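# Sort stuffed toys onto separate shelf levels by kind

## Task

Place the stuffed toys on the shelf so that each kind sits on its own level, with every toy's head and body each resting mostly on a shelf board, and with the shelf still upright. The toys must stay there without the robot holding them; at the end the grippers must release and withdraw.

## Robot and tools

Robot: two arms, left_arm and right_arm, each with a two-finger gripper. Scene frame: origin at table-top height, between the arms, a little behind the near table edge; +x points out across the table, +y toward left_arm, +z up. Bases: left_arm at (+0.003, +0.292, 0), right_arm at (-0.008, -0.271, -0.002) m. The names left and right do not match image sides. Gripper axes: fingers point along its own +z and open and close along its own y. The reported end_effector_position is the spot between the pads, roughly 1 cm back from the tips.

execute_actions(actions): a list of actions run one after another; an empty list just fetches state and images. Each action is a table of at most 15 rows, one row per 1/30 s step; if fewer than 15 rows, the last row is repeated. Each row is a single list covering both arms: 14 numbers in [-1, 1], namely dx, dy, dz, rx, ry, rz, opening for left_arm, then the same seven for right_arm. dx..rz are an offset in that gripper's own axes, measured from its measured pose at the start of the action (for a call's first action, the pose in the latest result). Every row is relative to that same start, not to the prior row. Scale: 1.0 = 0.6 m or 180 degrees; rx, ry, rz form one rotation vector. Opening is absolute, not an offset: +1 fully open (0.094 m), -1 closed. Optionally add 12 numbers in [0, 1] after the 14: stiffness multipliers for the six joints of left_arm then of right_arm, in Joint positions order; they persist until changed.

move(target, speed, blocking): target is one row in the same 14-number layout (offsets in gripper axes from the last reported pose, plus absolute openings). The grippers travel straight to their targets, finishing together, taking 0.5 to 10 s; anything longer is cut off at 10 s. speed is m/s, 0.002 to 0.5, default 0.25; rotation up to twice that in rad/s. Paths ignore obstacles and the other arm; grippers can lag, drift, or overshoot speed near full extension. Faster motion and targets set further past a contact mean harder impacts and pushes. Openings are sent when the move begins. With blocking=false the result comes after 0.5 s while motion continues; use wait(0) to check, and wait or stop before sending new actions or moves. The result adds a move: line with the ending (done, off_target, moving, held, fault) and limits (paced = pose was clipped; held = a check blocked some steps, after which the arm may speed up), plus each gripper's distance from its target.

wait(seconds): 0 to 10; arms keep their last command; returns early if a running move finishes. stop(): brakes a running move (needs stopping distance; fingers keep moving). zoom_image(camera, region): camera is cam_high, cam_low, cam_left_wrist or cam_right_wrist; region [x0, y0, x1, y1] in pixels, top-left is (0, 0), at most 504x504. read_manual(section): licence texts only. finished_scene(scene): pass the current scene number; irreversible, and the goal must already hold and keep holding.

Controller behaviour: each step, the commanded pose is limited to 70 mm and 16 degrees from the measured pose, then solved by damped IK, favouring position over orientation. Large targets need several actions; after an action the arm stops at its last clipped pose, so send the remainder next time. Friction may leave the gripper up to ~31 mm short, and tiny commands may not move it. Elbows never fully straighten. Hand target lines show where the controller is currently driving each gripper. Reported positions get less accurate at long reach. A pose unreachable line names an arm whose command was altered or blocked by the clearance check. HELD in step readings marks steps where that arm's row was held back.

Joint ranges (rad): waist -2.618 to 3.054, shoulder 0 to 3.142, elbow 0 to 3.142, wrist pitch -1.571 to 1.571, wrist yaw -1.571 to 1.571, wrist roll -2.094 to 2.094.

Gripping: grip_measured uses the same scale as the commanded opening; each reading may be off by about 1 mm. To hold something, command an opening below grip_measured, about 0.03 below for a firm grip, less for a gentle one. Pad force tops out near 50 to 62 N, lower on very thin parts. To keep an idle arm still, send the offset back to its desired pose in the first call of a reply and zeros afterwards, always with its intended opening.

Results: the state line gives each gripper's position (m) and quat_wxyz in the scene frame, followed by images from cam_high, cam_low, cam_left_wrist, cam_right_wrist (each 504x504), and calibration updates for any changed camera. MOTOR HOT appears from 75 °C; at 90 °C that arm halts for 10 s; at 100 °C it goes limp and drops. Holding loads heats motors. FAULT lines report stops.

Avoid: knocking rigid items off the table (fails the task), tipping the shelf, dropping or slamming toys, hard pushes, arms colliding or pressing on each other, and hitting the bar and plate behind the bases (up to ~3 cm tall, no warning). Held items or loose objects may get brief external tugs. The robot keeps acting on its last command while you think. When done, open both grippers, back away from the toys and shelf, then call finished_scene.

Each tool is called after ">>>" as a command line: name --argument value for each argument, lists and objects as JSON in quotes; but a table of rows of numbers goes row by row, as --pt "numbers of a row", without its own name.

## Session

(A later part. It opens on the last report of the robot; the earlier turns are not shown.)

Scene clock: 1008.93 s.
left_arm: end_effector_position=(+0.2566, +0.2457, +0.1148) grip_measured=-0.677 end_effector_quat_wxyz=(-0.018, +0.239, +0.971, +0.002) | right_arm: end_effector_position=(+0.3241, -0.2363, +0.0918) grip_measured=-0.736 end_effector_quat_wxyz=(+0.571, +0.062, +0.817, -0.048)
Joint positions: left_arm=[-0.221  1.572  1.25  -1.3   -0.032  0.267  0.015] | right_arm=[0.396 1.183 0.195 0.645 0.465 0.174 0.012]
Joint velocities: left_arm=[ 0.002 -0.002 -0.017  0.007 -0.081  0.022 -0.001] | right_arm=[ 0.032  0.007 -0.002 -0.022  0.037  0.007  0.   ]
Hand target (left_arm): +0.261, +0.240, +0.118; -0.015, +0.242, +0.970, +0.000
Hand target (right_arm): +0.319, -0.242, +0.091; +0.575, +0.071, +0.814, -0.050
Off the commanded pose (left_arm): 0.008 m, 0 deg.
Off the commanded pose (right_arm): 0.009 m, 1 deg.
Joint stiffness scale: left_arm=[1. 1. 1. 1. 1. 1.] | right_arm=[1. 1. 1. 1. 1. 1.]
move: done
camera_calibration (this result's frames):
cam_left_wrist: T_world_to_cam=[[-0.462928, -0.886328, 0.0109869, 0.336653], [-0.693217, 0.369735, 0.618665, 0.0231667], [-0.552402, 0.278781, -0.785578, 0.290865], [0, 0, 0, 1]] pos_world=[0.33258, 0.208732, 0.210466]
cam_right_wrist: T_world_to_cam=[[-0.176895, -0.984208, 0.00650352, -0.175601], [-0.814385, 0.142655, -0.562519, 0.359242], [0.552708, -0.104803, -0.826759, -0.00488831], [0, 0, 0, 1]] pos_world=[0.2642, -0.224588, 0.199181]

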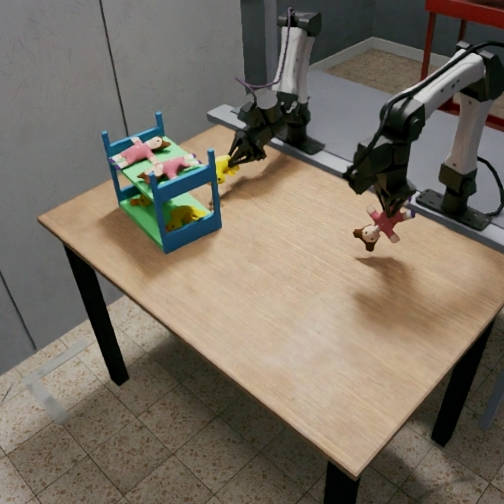

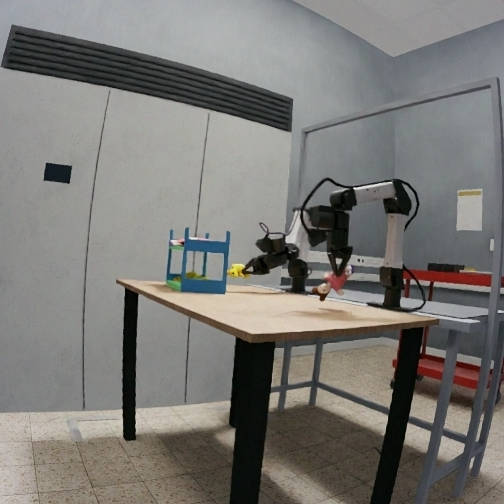

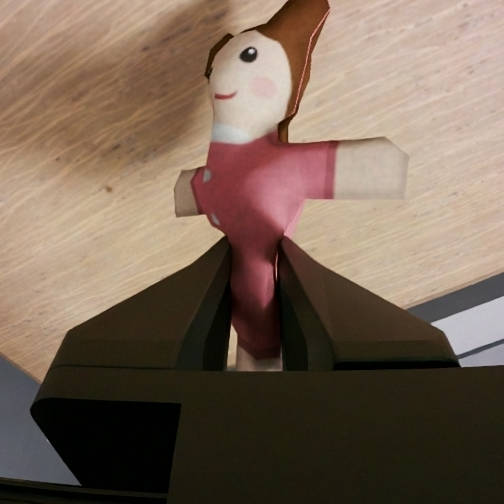

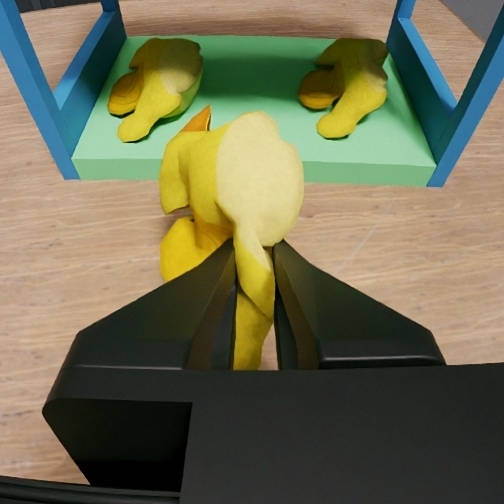

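>>> move --target '[-0.276,-0.187,0.058,0.004,-0.010,-0.404,-0.68, -0.050,-0.028,0.267,0,-0.015,0,-0.74]' --speed 0.35

Scene clock: 1029.77 s.
left_arm: end_effector_position=(+0.3471, +0.0749, +0.0742) grip_measured=-0.677 end_effector_quat_wxyz=(-0.002, -0.386, +0.923, +0.004) | right_arm: end_effector_position=(+0.4756, -0.2751, +0.0652) grip_measured=-0.736 end_effector_quat_wxyz=(+0.587, +0.060, +0.806, -0.048)
Joint positions: left_arm=[-0.583  2.153  1.82  -1.27  -0.022 -1.368  0.015] | right_arm=[0.119 1.891 0.678 0.941 0.203 0.071 0.012]
Joint velocities: left_arm=[-0.012 -0.012  0.007 -0.022  0.037 -0.081  0.001] | right_arm=[-0.002 -0.002 -0.017 -0.022  0.037 -0.007  0.001]
Hand target (left_arm): +0.348, +0.069, +0.077; +0.003, -0.384, +0.923, +0.003
Hand target (right_arm): +0.480, -0.279, +0.065; +0.591, +0.060, +0.803, -0.051
Off the commanded pose (left_arm): 0.006 m, 0 deg.
Off the commanded pose (right_arm): 0.006 m, 1 deg.
Joint stiffness scale: left_arm=[1. 1. 1. 1. 1. 1.] | right_arm=[1. 1. 1. 1. 1. 1.]
move: done
camera_calibration (this result's frames):
cam_left_wrist: T_world_to_cam=[[0.711902, -0.702273, -0.00295617, -0.192927], [-0.565482, -0.575721, 0.590573, 0.202757], [-0.416445, -0.418758, -0.806979, 0.363303], [0, 0, 0, 1]] pos_world=[0.403297, 0.13338, 0.172865]
cam_right_wrist: T_world_to_cam=[[-0.173496, -0.984817, 0.00588825, -0.188574], [-0.793262, 0.136201, -0.593452, 0.463447], [0.58364, -0.107632, -0.804848, -0.131539], [0, 0, 0, 1]] pos_world=[0.411689, -0.262991, 0.170275]

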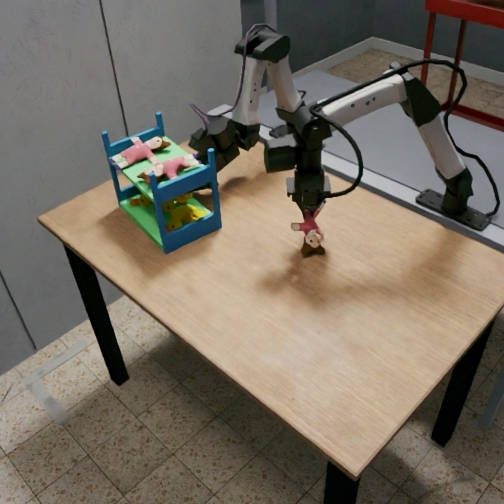

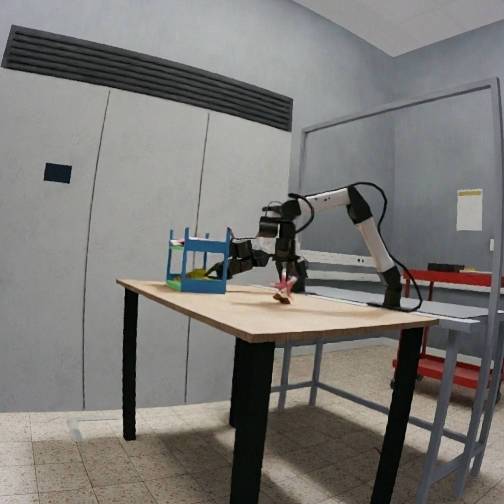

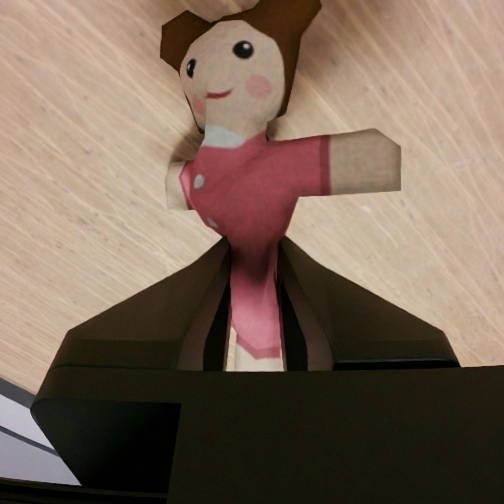

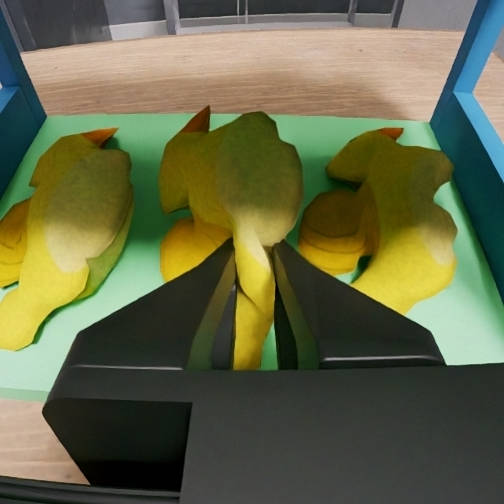

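>>> move --target '[0.035,0,0.082,0,0,0,-0.68, 0.034,0.016,0.02,0,0.008,0,-0.74]' --speed 0.1

>>> execute_actions --actions '[[[0,0,0,0,0,0,0.6,0,0,0,0,0,0,-0.15]]]'

Scene clock: 1037.30 s.
left_arm: end_effector_position=(+0.3351, +0.0651, +0.0356) grip_measured=-0.677 end_effector_quat_wxyz=(-0.000, -0.388, +0.922, +0.002) | right_arm: end_effector_position=(+0.4799, -0.2703, +0.0498) grip_measured=-0.736 end_effector_quat_wxyz=(+0.582, +0.060, +0.809, -0.049)
Joint positions: left_arm=[-0.617  2.153  1.664 -1.11  -0.022 -1.408  0.015] | right_arm=[0.135 1.957 0.696 0.976 0.218 0.077 0.012]
Joint velocities: left_arm=[ 0.002 -0.002  0.007  0.022 -0.051 -0.007  0.001] | right_arm=[-0.017 -0.007 -0.007 -0.037  0.022 -0.007  0.001]
Hand target (left_arm): +0.332, +0.060, +0.025; -0.002, -0.386, +0.923, +0.004
Hand target (right_arm): +0.482, -0.267, +0.042; +0.576, +0.060, +0.814, -0.048
Off the commanded pose (left_arm): 0.012 m, 0 deg.
Off the commanded pose (right_arm): 0.009 m, 1 deg.
Joint stiffness scale: left_arm=[1. 1. 1. 1. 1. 1.] | right_arm=[1. 1. 1. 1. 1. 1.]
move: off_target (left_arm)
camera_calibration (this result's frames):
cam_left_wrist: T_world_to_cam=[[0.715986, -0.698112, 0.00209377, -0.193187], [-0.565079, -0.577781, 0.588943, 0.213165], [-0.409938, -0.422858, -0.808172, 0.32116], [0, 0, 0, 1]] pos_world=[0.39043, 0.124102, 0.134415]
cam_right_wrist: T_world_to_cam=[[-0.174895, -0.984558, 0.00755328, -0.182325], [-0.799559, 0.137547, -0.584625, 0.459963], [0.574559, -0.108288, -0.811268, -0.141414], [0, 0, 0, 1]] pos_world=[0.41713, -0.25809, 0.155559]

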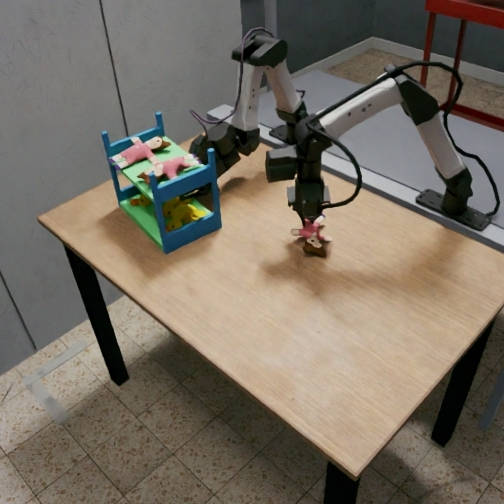

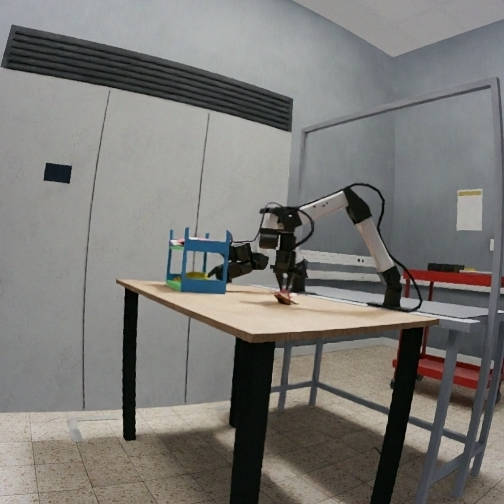

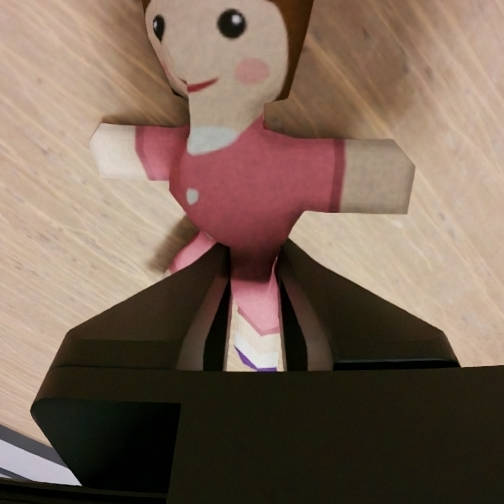

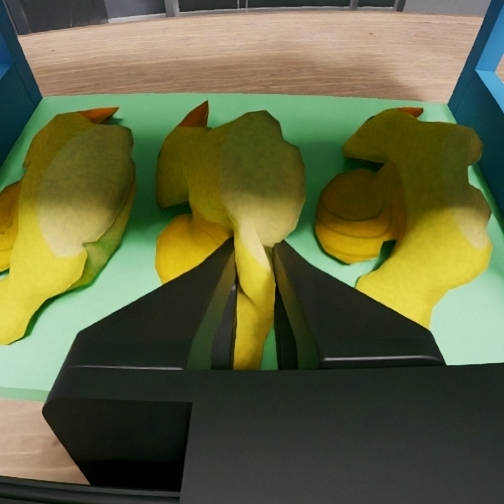

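Scene clock: 1037.80 s.
left_arm: end_effector_position=(+0.3351, +0.0651, +0.0356) grip_measured=+0.598 end_effector_quat_wxyz=(-0.000, -0.388, +0.922, +0.002) | right_arm: end_effector_position=(+0.4799, -0.2703, +0.0499) grip_measured=-0.153 end_effector_quat_wxyz=(+0.582, +0.060, +0.809, -0.049)
Joint positions: left_arm=[-0.617  2.153  1.664 -1.11  -0.022 -1.408  0.075] | right_arm=[0.135 1.957 0.696 0.977 0.218 0.077 0.04 ]
Joint velocities: left_arm=[-0.012 -0.002 -0.002 -0.051  0.022  0.022 -0.   ] | right_arm=[-0.002 -0.012  0.002  0.022  0.037 -0.037 -0.   ]
Hand target (left_arm): +0.335, +0.065, +0.036; -0.000, -0.388, +0.922, +0.002
Hand target (right_arm): +0.480, -0.270, +0.050; +0.582, +0.060, +0.809, -0.049
Off the commanded pose (left_arm): 0.000 m, 0 deg.
Off the commanded pose (right_arm): 0.000 m, 0 deg.
Joint stiffness scale: left_arm=[1. 1. 1. 1. 1. 1.] | right_arm=[1. 1. 1. 1. 1. 1.]
Step readings (end_effector_position):
0: left_arm (+0.3351, +0.0651, +0.0356) | right_arm (+0.4799, -0.2703, +0.0498)
1: left_arm (+0.3351, +0.0651, +0.0356) | right_arm (+0.4799, -0.2703, +0.0499)
2: left_arm (+0.3351, +0.0651, +0.0356) | right_arm (+0.4799, -0.2703, +0.0499)
4: left_arm (+0.3351, +0.0651, +0.0356) | right_arm (+0.4799, -0.2703, +0.0499)
8: left_arm (+0.3351, +0.0651, +0.0356) | right_arm (+0.4799, -0.2703, +0.0499)
15: end_effector_position above
camera_calibration (this result's frames):
cam_left_wrist: T_world_to_cam=[[0.715986, -0.698112, 0.00209377, -0.193187], [-0.565079, -0.577781, 0.588943, 0.213165], [-0.409938, -0.422858, -0.808172, 0.32116], [0, 0, 0, 1]] pos_world=[0.39043, 0.124102, 0.134415]
cam_right_wrist: T_world_to_cam=[[-0.174894, -0.984559, 0.0074582, -0.182314], [-0.799337, 0.137561, -0.584926, 0.45995], [0.574868, -0.108262, -0.811053, -0.141512], [0, 0, 0, 1]] pos_world=[0.41712, -0.25809, 0.155622]

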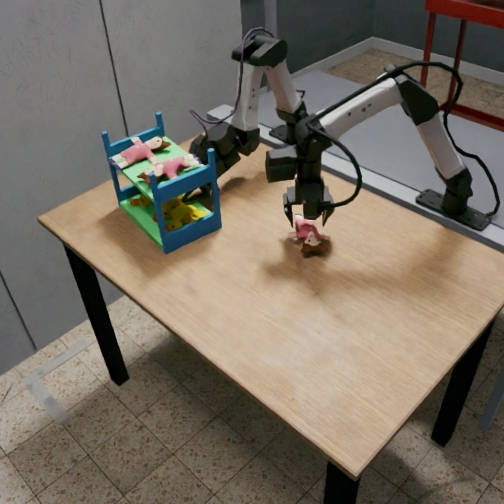

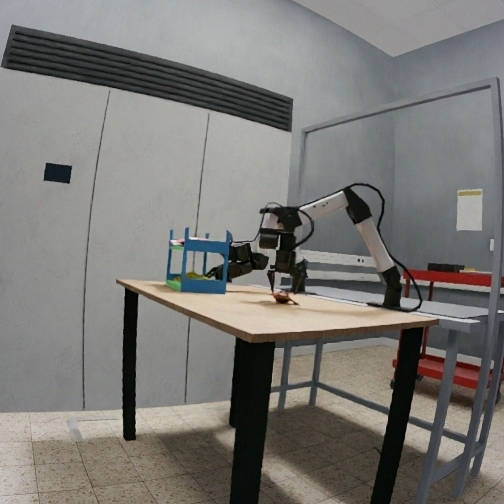

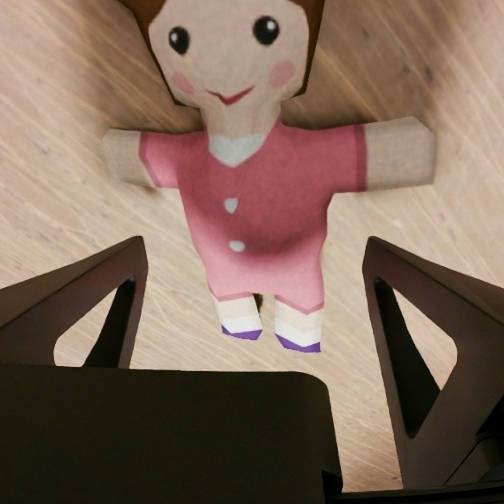

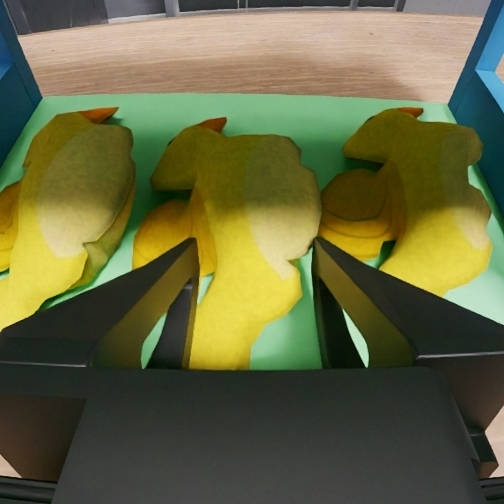

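>>> move --target '[0,0.03,-0.13,0,0,0,0.6, -0.005,0,-0.2,0,0.02,0,-0.15]' --speed 0.25

Scene clock: 1044.97 s.
left_arm: end_effector_position=(+0.3187, +0.0783, +0.1055) grip_measured=+0.598 end_effector_quat_wxyz=(-0.005, -0.388, +0.922, +0.010) | right_arm: end_effector_position=(+0.3775, -0.2528, +0.1030) grip_measured=-0.153 end_effector_quat_wxyz=(+0.574, +0.064, +0.815, -0.044)
Joint positions: left_arm=[-0.617  2.055  1.794 -1.357 -0.022 -1.408  0.075] | right_arm=[0.242 1.379 0.368 0.697 0.316 0.126 0.04 ]
Joint velocities: left_arm=[-0.002 -0.007  0.007 -0.037  0.022  0.022 -0.   ] | right_arm=[-0.007 -0.017  0.012 -0.022 -0.007  0.022 -0.   ]
Hand target (left_arm): +0.322, +0.079, +0.114; -0.000, -0.388, +0.922, +0.002
Hand target (right_arm): +0.369, -0.252, +0.091; +0.557, +0.062, +0.827, -0.047
Off the commanded pose (left_arm): 0.009 m, 1 deg.
Off the commanded pose (right_arm): 0.015 m, 2 deg.
Joint stiffness scale: left_arm=[1. 1. 1. 1. 1. 1.] | right_arm=[1. 1. 1. 1. 1. 1.]
move: off_target (right_arm)
camera_calibration (this result's frames):
cam_left_wrist: T_world_to_cam=[[0.715621, -0.698298, -0.0163482, -0.170351], [-0.556256, -0.583898, 0.591305, 0.16777], [-0.422453, -0.414056, -0.806282, 0.379559], [0, 0, 0, 1]] pos_world=[0.375576, 0.136164, 0.204044]
cam_right_wrist: T_world_to_cam=[[-0.175188, -0.984529, -0.00346923, -0.182182], [-0.810096, 0.14615, -0.567789, 0.411174], [0.559512, -0.0966593, -0.823167, -0.0277244], [0, 0, 0, 1]] pos_world=[0.316687, -0.242136, 0.210006]

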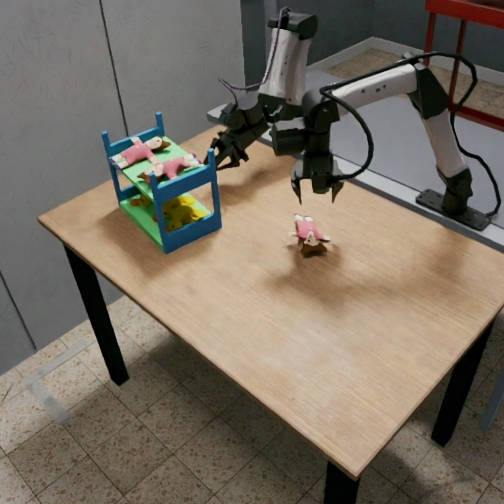

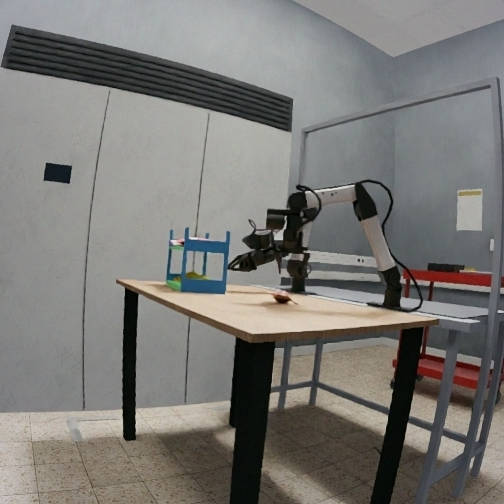

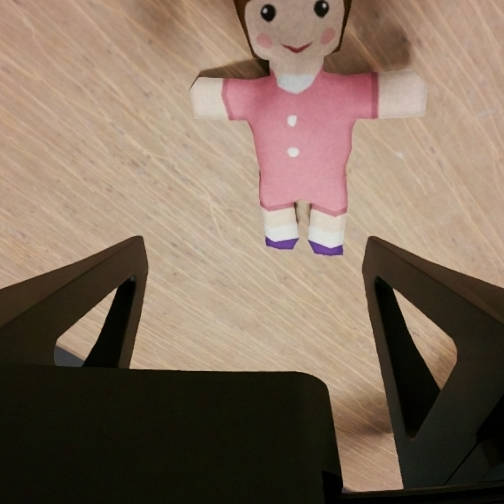

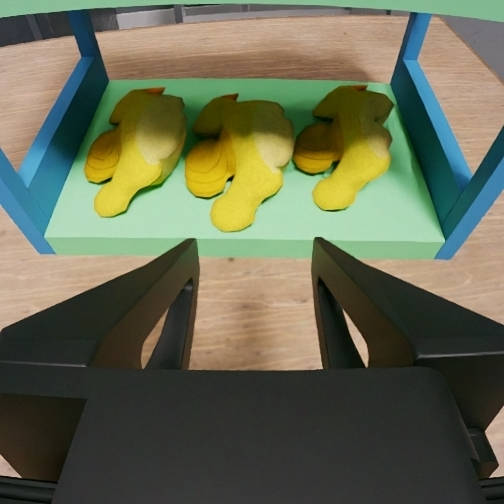

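>>> move --target '[-0.186,0.482,-0.015,0,0,0,0.6, 0.0845,0.4975,-0.120,-0.250,0.166,-0.181,0.8]' --speed 0.35

Scene clock: 1060.40 s.
left_arm: end_effector_position=(+0.2003, +0.3607, +0.1167) grip_measured=+0.598 end_effector_quat_wxyz=(-0.009, -0.388, +0.922, +0.006) | right_arm: end_effector_position=(+0.3454, +0.0531, +0.0894) grip_measured=+0.797 end_effector_quat_wxyz=(+0.319, -0.355, +0.869, +0.132)
Joint positions: left_arm=[ 0.276  1.345  1.074 -1.318 -0.041 -0.514  0.075] | right_arm=[ 0.803  1.753  1.19  -0.259 -0.007 -0.037  0.084]
Joint velocities: left_arm=[-0.007 -0.007 -0.007  0.066  0.022  0.007 -0.001] | right_arm=[-0.017 -0.002 -0.002 -0.037 -0.051 -0.037 -0.   ]
Hand target (left_arm): +0.193, +0.361, +0.116; -0.013, -0.388, +0.921, +0.007
Hand target (right_arm): +0.339, +0.055, +0.079; +0.297, -0.366, +0.873, +0.129
Off the commanded pose (left_arm): 0.011 m, 1 deg.
Off the commanded pose (right_arm): 0.011 m, 3 deg.
Joint stiffness scale: left_arm=[1. 1. 1. 1. 1. 1.] | right_arm=[1. 1. 1. 1. 1. 1.]
move: off_target (left_arm, right_arm)
camera_calibration (this result's frames):
cam_left_wrist: T_world_to_cam=[[0.715131, -0.698887, -0.0119867, 0.111523], [-0.55448, -0.577642, 0.599068, 0.256675], [-0.425605, -0.421766, -0.800608, 0.458334], [0, 0, 0, 1]] pos_world=[0.257637, 0.419518, 0.214517]
cam_right_wrist: T_world_to_cam=[[0.687081, -0.726557, 0.00593085, -0.199105], [-0.723885, -0.685211, -0.0804773, 0.303546], [0.0625352, 0.0510011, -0.996739, 0.187946], [0, 0, 0, 1]] pos_world=[0.34478, 0.0537468, 0.212942]

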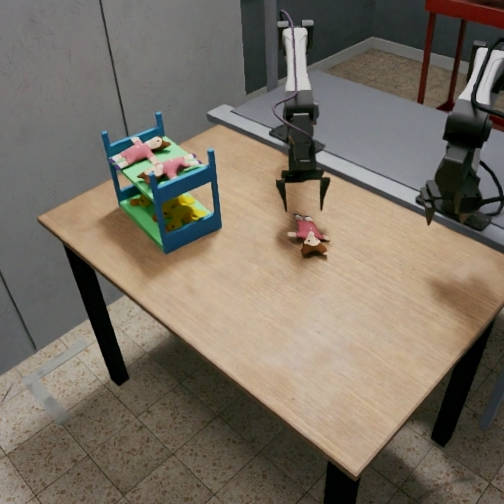

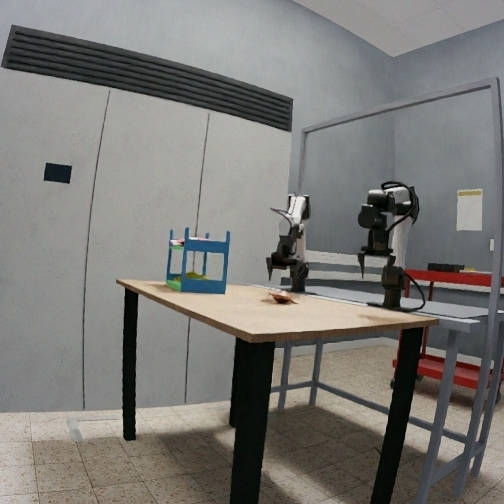

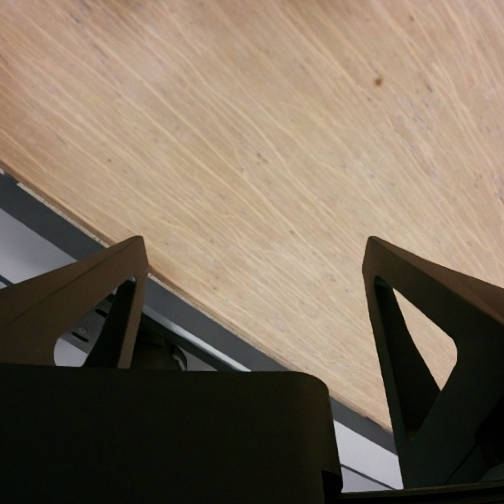

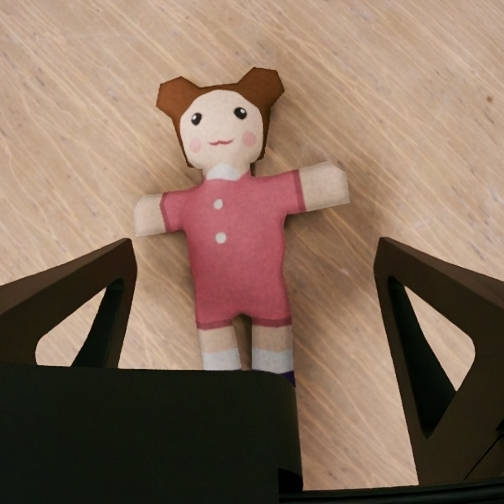

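>>> move --target '[0,0,0,0,0,0,0.6, 0.107,0.018,0.097,-0.028,0.015,-0.034,0.8]' --speed 0.15

Scene clock: 1067.17 s.
left_arm: end_effector_position=(+0.2003, +0.3607, +0.1167) grip_measured=+0.598 end_effector_quat_wxyz=(-0.009, -0.387, +0.922, +0.006) | right_arm: end_effector_position=(+0.3378, +0.0605, +0.0232) grip_measured=+0.797 end_effector_quat_wxyz=(+0.310, -0.412, +0.844, +0.148)
Joint positions: left_arm=[ 0.276  1.345  1.074 -1.318 -0.041 -0.511  0.075] | right_arm=[ 0.792  1.879  1.064 -0.016 -0.092 -0.151  0.084]
Joint velocities: left_arm=[-0.002  0.012 -0.017  0.007 -0.037  0.051 -0.001] | right_arm=[-0.002  0.012 -0.007  0.051 -0.037 -0.066  0.   ]
Hand target (left_arm): +0.200, +0.361, +0.117; -0.009, -0.388, +0.922, +0.006
Hand target (right_arm): +0.330, +0.053, +0.004; +0.288, -0.417, +0.850, +0.144
Off the commanded pose (left_arm): 0.000 m, 0 deg.
Off the commanded pose (right_arm): 0.023 m, 3 deg.
Joint stiffness scale: left_arm=[1. 1. 1. 1. 1. 1.] | right_arm=[1. 1. 1. 1. 1. 1.]
move: off_target (right_arm)
camera_calibration (this result's frames):
cam_left_wrist: T_world_to_cam=[[0.713263, -0.700795, -0.0119565, 0.112582], [-0.556013, -0.576126, 0.599106, 0.256431], [-0.426739, -0.420672, -0.80058, 0.458164], [0, 0, 0, 1]] pos_world=[0.257795, 0.41937, 0.214514]
cam_right_wrist: T_world_to_cam=[[0.775844, -0.630753, 0.0147545, -0.22399], [-0.62799, -0.774276, -0.0782623, 0.270759], [0.0607882, 0.0514536, -0.996824, 0.122686], [0, 0, 0, 1]] pos_world=[0.336357, 0.0620469, 0.146791]

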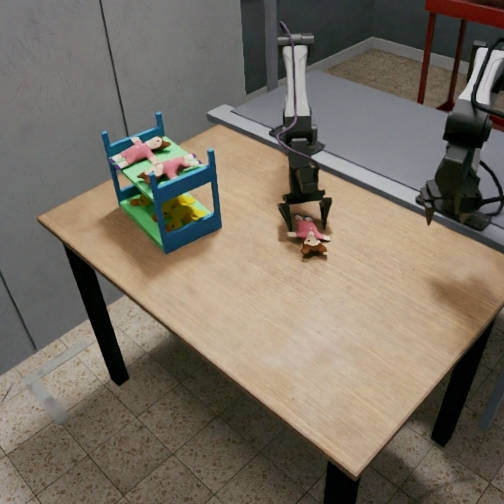

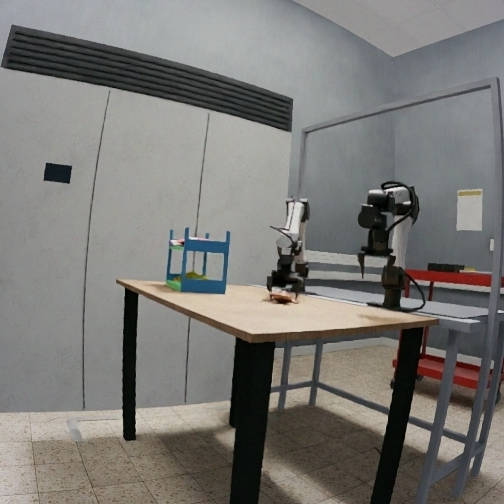

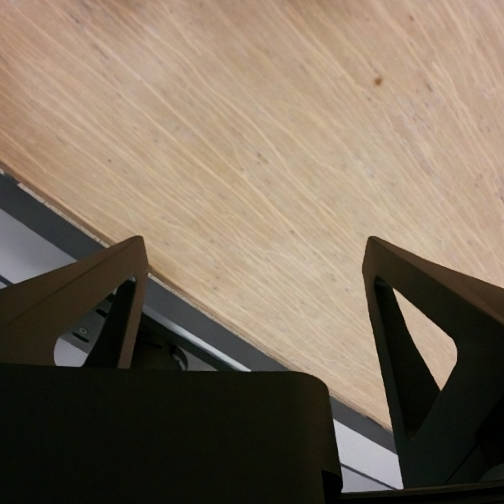

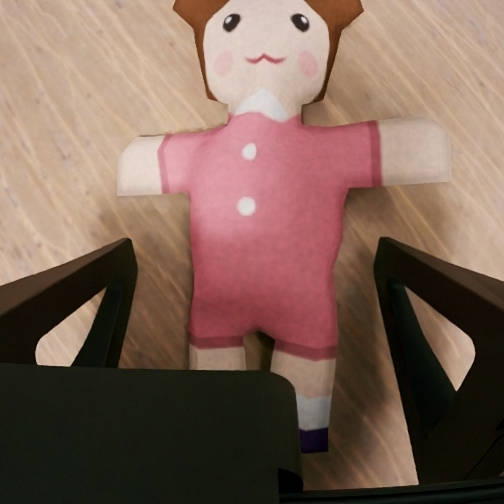

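>>> execute_actions --actions '[[[0,0,0,0,0,0,0.6,0,0,0,0,0,0,-0.57]]]'

>>> move --target '[0,0,0,0,0,0,0.6, 0.034,-0.263,-0.610,0.227,-0.003,0.259,-0.6]' --speed 0.3

Scene clock: 1090.83 s.
left_arm: end_effector_position=(+0.2003, +0.3607, +0.1167) grip_measured=+0.598 end_effector_quat_wxyz=(-0.009, -0.387, +0.922, +0.006) | right_arm: end_effector_position=(+0.3401, +0.0633, +0.0279) grip_measured=-0.566 end_effector_quat_wxyz=(+0.320, -0.412, +0.840, +0.152)
Joint positions: left_arm=[ 0.276  1.345  1.074 -1.318 -0.041 -0.511  0.075] | right_arm=[ 0.792  1.875  1.064  0.002 -0.095 -0.152  0.02 ]
Joint velocities: left_arm=[-0.027  0.012 -0.002 -0.037 -0.051 -0.007 -0.   ] | right_arm=[-0.017  0.002  0.012  0.051 -0.11   0.066  0.001]
Hand target (left_arm): +0.200, +0.361, +0.117; -0.009, -0.387, +0.922, +0.006
Hand target (right_arm): +0.338, +0.061, +0.023; +0.310, -0.412, +0.844, +0.148
Off the commanded pose (left_arm): 0.000 m, 0 deg.
Off the commanded pose (right_arm): 0.006 m, 1 deg.
Joint stiffness scale: left_arm=[1. 1. 1. 1. 1. 1.] | right_arm=[1. 1. 1. 1. 1. 1.]
Step readings (end_effector_position):
0: left_arm (+0.2003, +0.3607, +0.1167) | right_arm (+0.3381, +0.0611, +0.0237)
1: left_arm (+0.2003, +0.3607, +0.1167) | right_arm (+0.3381, +0.0611, +0.0237)
2: left_arm (+0.2003, +0.3607, +0.1167) | right_arm (+0.3381, +0.0611, +0.0237)
4: left_arm (+0.2003, +0.3607, +0.1167) | right_arm (+0.3381, +0.0610, +0.0237)
8: left_arm (+0.2003, +0.3607, +0.1167) | right_arm (+0.3401, +0.0633, +0.0279)
15: end_effector_position above
camera_calibration (this result's frames):
cam_left_wrist: T_world_to_cam=[[0.713263, -0.700795, -0.0119565, 0.112582], [-0.556013, -0.576126, 0.599106, 0.256431], [-0.426739, -0.420672, -0.80058, 0.458164], [0, 0, 0, 1]] pos_world=[0.257795, 0.41937, 0.214514]
cam_right_wrist: T_world_to_cam=[[0.77744, -0.628738, 0.0165785, -0.224862], [-0.624374, -0.774684, -0.10011, 0.274187], [0.0757862, 0.0674785, -0.994838, 0.120846], [0, 0, 0, 1]] pos_world=[0.336853, 0.062874, 0.151399]

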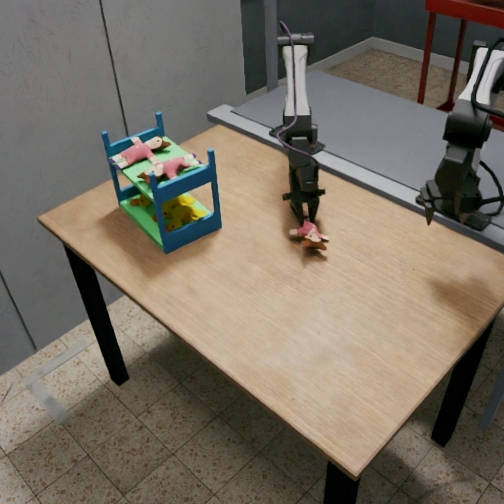

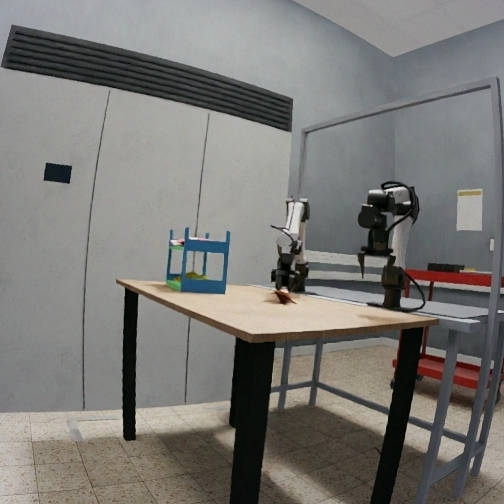

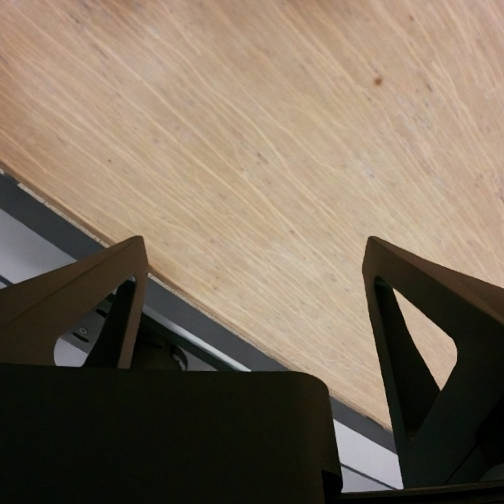

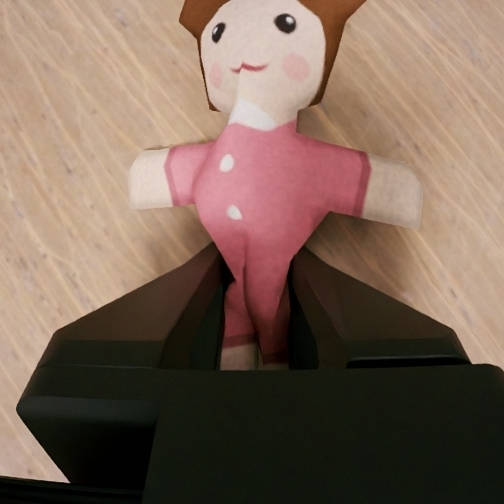

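Scene clock: 1093.33 s.
left_arm: end_effector_position=(+0.2003, +0.3607, +0.1167) grip_measured=+0.598 end_effector_quat_wxyz=(-0.009, -0.387, +0.922, +0.006) | right_arm: end_effector_position=(+0.3063, -0.2296, +0.2905) grip_measured=-0.596 end_effector_quat_wxyz=(+0.368, +0.073, +0.927, -0.024)
Joint positions: left_arm=[ 0.276  1.345  1.074 -1.318 -0.041 -0.511  0.075] | right_arm=[ 0.342  1.16   1.44  -1.091  0.287  0.335  0.019]
Joint velocities: left_arm=[-0.007 -0.012 -0.007 -0.022  0.007 -0.022 -0.001] | right_arm=[ 0.002 -0.012  0.002 -0.066 -0.095 -0.051  0.   ]
Hand target (left_arm): +0.200, +0.361, +0.117; -0.009, -0.387, +0.922, +0.006
Hand target (right_arm): +0.303, -0.234, +0.292; +0.363, +0.081, +0.928, -0.029
Off the commanded pose (left_arm): 0.000 m, 0 deg.
Off the commanded pose (right_arm): 0.006 m, 2 deg.
Joint stiffness scale: left_arm=[1. 1. 1. 1. 1. 1.] | right_arm=[1. 1. 1. 1. 1. 1.]
move: done
camera_calibration (this result's frames):
cam_left_wrist: T_world_to_cam=[[0.713263, -0.700795, -0.0119565, 0.112582], [-0.556013, -0.576126, 0.599106, 0.256431], [-0.426739, -0.420672, -0.80058, 0.458164], [0, 0, 0, 1]] pos_world=[0.257795, 0.41937, 0.214514]
cam_right_wrist: T_world_to_cam=[[-0.171963, -0.985101, -0.00198476, -0.172748], [-0.976438, 0.170717, -0.132004, 0.386583], [0.130376, -0.0207618, -0.991247, 0.366401], [0, 0, 0, 1]] pos_world=[0.299998, -0.228563, 0.413882]

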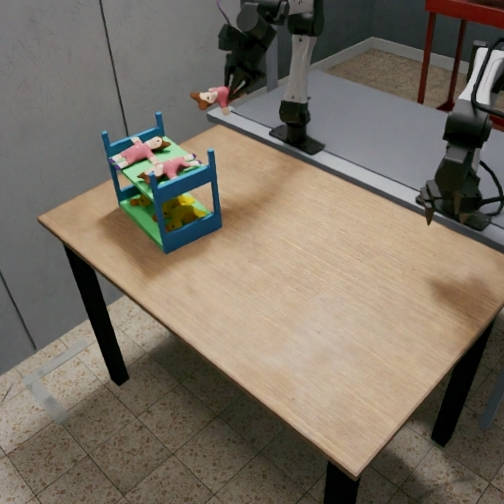

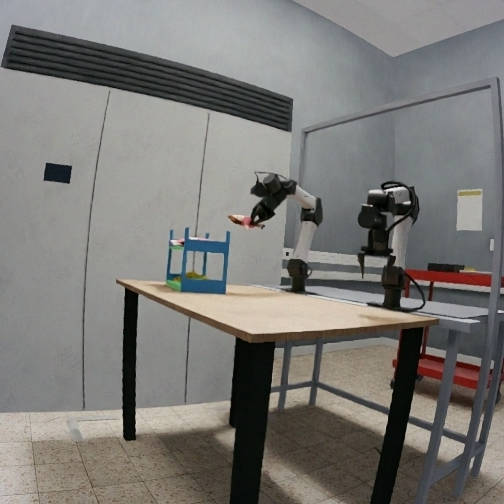

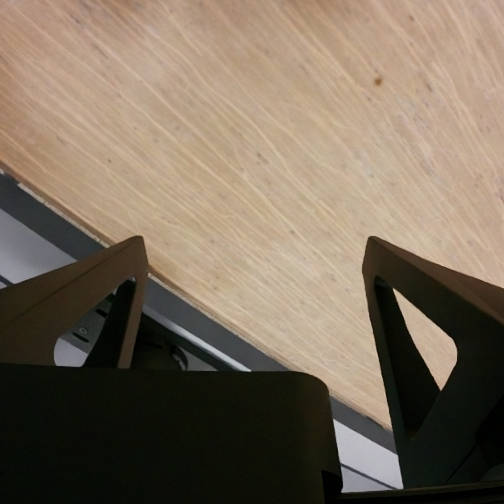

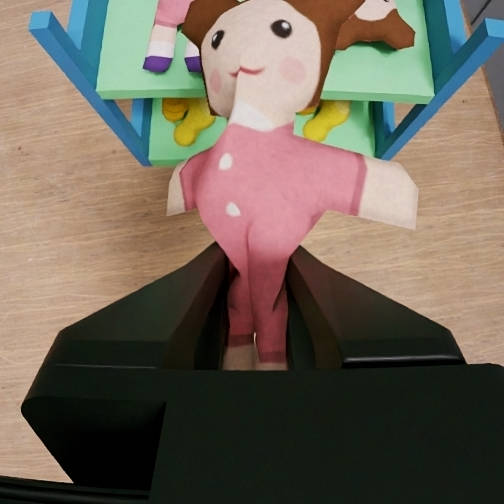

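>>> move --target '[0,0,0,0,0,0,0.6, -0.188,-0.016,0.280,0,0,0,-0.6]' --speed 0.25

Scene clock: 1101.37 s.
left_arm: end_effector_position=(+0.2003, +0.3607, +0.1167) grip_measured=+0.598 end_effector_quat_wxyz=(-0.009, -0.387, +0.922, +0.006) | right_arm: end_effector_position=(+0.4982, -0.2645, +0.2410) grip_measured=-0.596 end_effector_quat_wxyz=(+0.364, +0.073, +0.928, -0.025)
Joint positions: left_arm=[ 0.276  1.345  1.074 -1.318 -0.041 -0.511  0.075] | right_arm=[ 0.106  1.792  1.83  -0.824  0.122  0.162  0.019]
Joint velocities: left_arm=[ 0.002 -0.002  0.007  0.037  0.007 -0.007 -0.001] | right_arm=[ 0.002 -0.002 -0.017  0.022  0.022  0.022 -0.001]
Hand target (left_arm): +0.200, +0.361, +0.117; -0.009, -0.387, +0.922, +0.006
Hand target (right_arm): +0.500, -0.268, +0.246; +0.369, +0.073, +0.926, -0.025
Off the commanded pose (left_arm): 0.000 m, 0 deg.
Off the commanded pose (right_arm): 0.007 m, 1 deg.
Joint stiffness scale: left_arm=[1. 1. 1. 1. 1. 1.] | right_arm=[1. 1. 1. 1. 1. 1.]
move: done
camera_calibration (this result's frames):
cam_left_wrist: T_world_to_cam=[[0.713263, -0.700795, -0.0119565, 0.112582], [-0.556013, -0.576126, 0.599106, 0.256431], [-0.426739, -0.420672, -0.80058, 0.458164], [0, 0, 0, 1]] pos_world=[0.257795, 0.41937, 0.214514]
cam_right_wrist: T_world_to_cam=[[-0.172109, -0.985076, 0.00191507, -0.175087], [-0.977716, 0.170585, -0.122365, 0.571693], [0.120212, -0.0229325, -0.992483, 0.296367], [0, 0, 0, 1]] pos_world=[0.493192, -0.2632, 0.364429]

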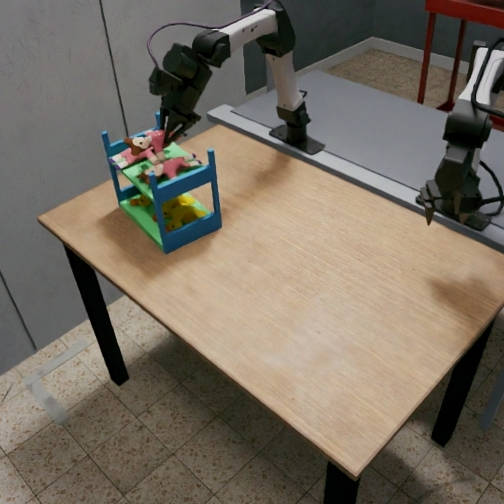

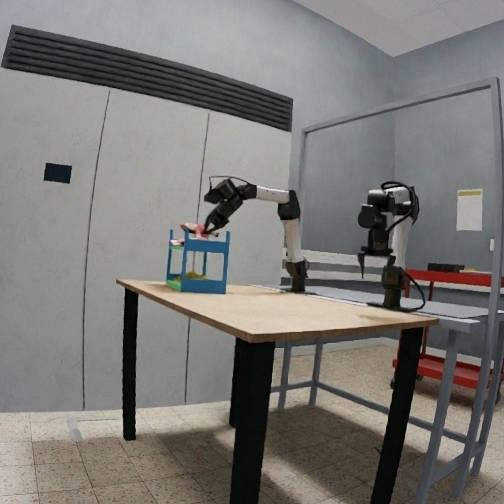

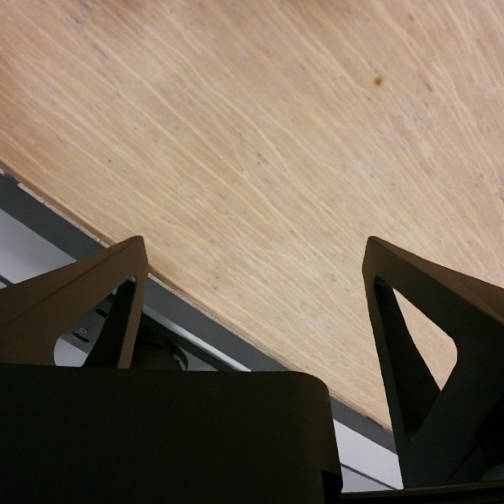

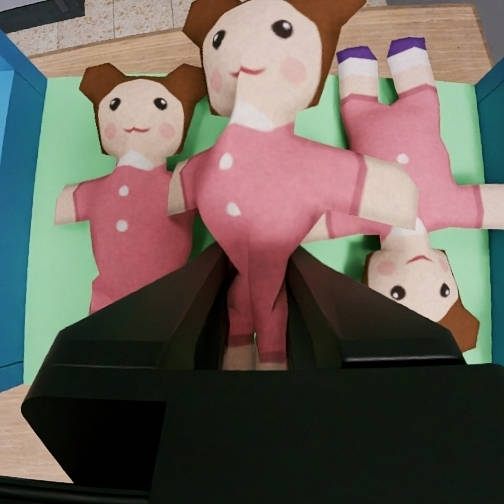

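>>> move --target '[0,0,0,0,0,0,0.6, 0.072,-0.02,0.045,0,0.008,0,-0.6]' --speed 0.1

Scene clock: 1109.70 s.
left_arm: end_effector_position=(+0.2003, +0.3607, +0.1167) grip_measured=+0.598 end_effector_quat_wxyz=(-0.009, -0.387, +0.922, +0.006) | right_arm: end_effector_position=(+0.4868, -0.2700, +0.1940) grip_measured=-0.596 end_effector_quat_wxyz=(+0.352, +0.073, +0.933, -0.024)
Joint positions: left_arm=[ 0.276  1.345  1.074 -1.318 -0.041 -0.511  0.075] | right_arm=[ 0.092  1.74   1.592 -0.663  0.108  0.153  0.019]
Joint velocities: left_arm=[ 0.012 -0.002  0.017 -0.007 -0.007 -0.007 -0.   ] | right_arm=[-0.007 -0.007 -0.017  0.051  0.007 -0.154  0.   ]
Hand target (left_arm): +0.200, +0.361, +0.117; -0.009, -0.387, +0.922, +0.006
Hand target (right_arm): +0.484, -0.274, +0.192; +0.352, +0.073, +0.933, -0.024
Off the commanded pose (left_arm): 0.000 m, 0 deg.
Off the commanded pose (right_arm): 0.006 m, 0 deg.
Joint stiffness scale: left_arm=[1. 1. 1. 1. 1. 1.] | right_arm=[1. 1. 1. 1. 1. 1.]
move: done
camera_calibration (this result's frames):
cam_left_wrist: T_world_to_cam=[[0.713263, -0.700795, -0.0119565, 0.112582], [-0.556013, -0.576126, 0.599106, 0.256431], [-0.426739, -0.420672, -0.80058, 0.458164], [0, 0, 0, 1]] pos_world=[0.257795, 0.41937, 0.214514]
cam_right_wrist: T_world_to_cam=[[-0.170651, -0.985328, 0.00272794, -0.183316], [-0.980757, 0.169592, -0.0967128, 0.55196], [0.0948311, -0.0191796, -0.995309, 0.264857], [0, 0, 0, 1]] pos_world=[0.484939, -0.269155, 0.317496]

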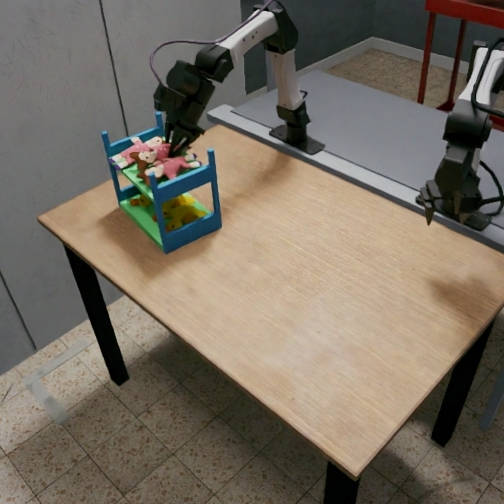

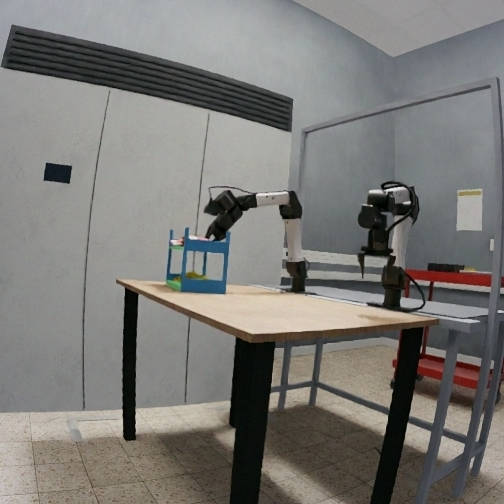

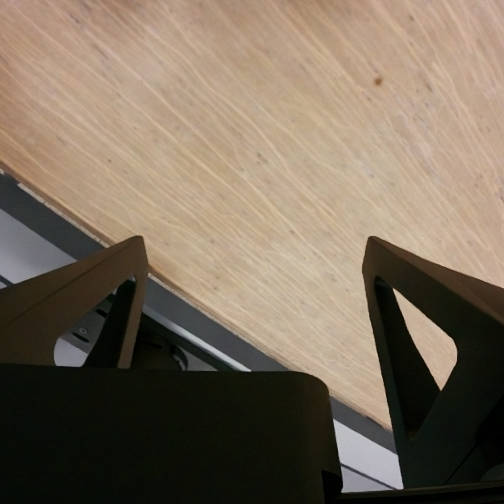

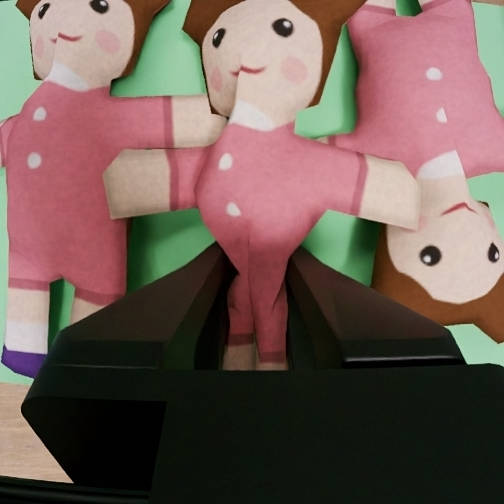

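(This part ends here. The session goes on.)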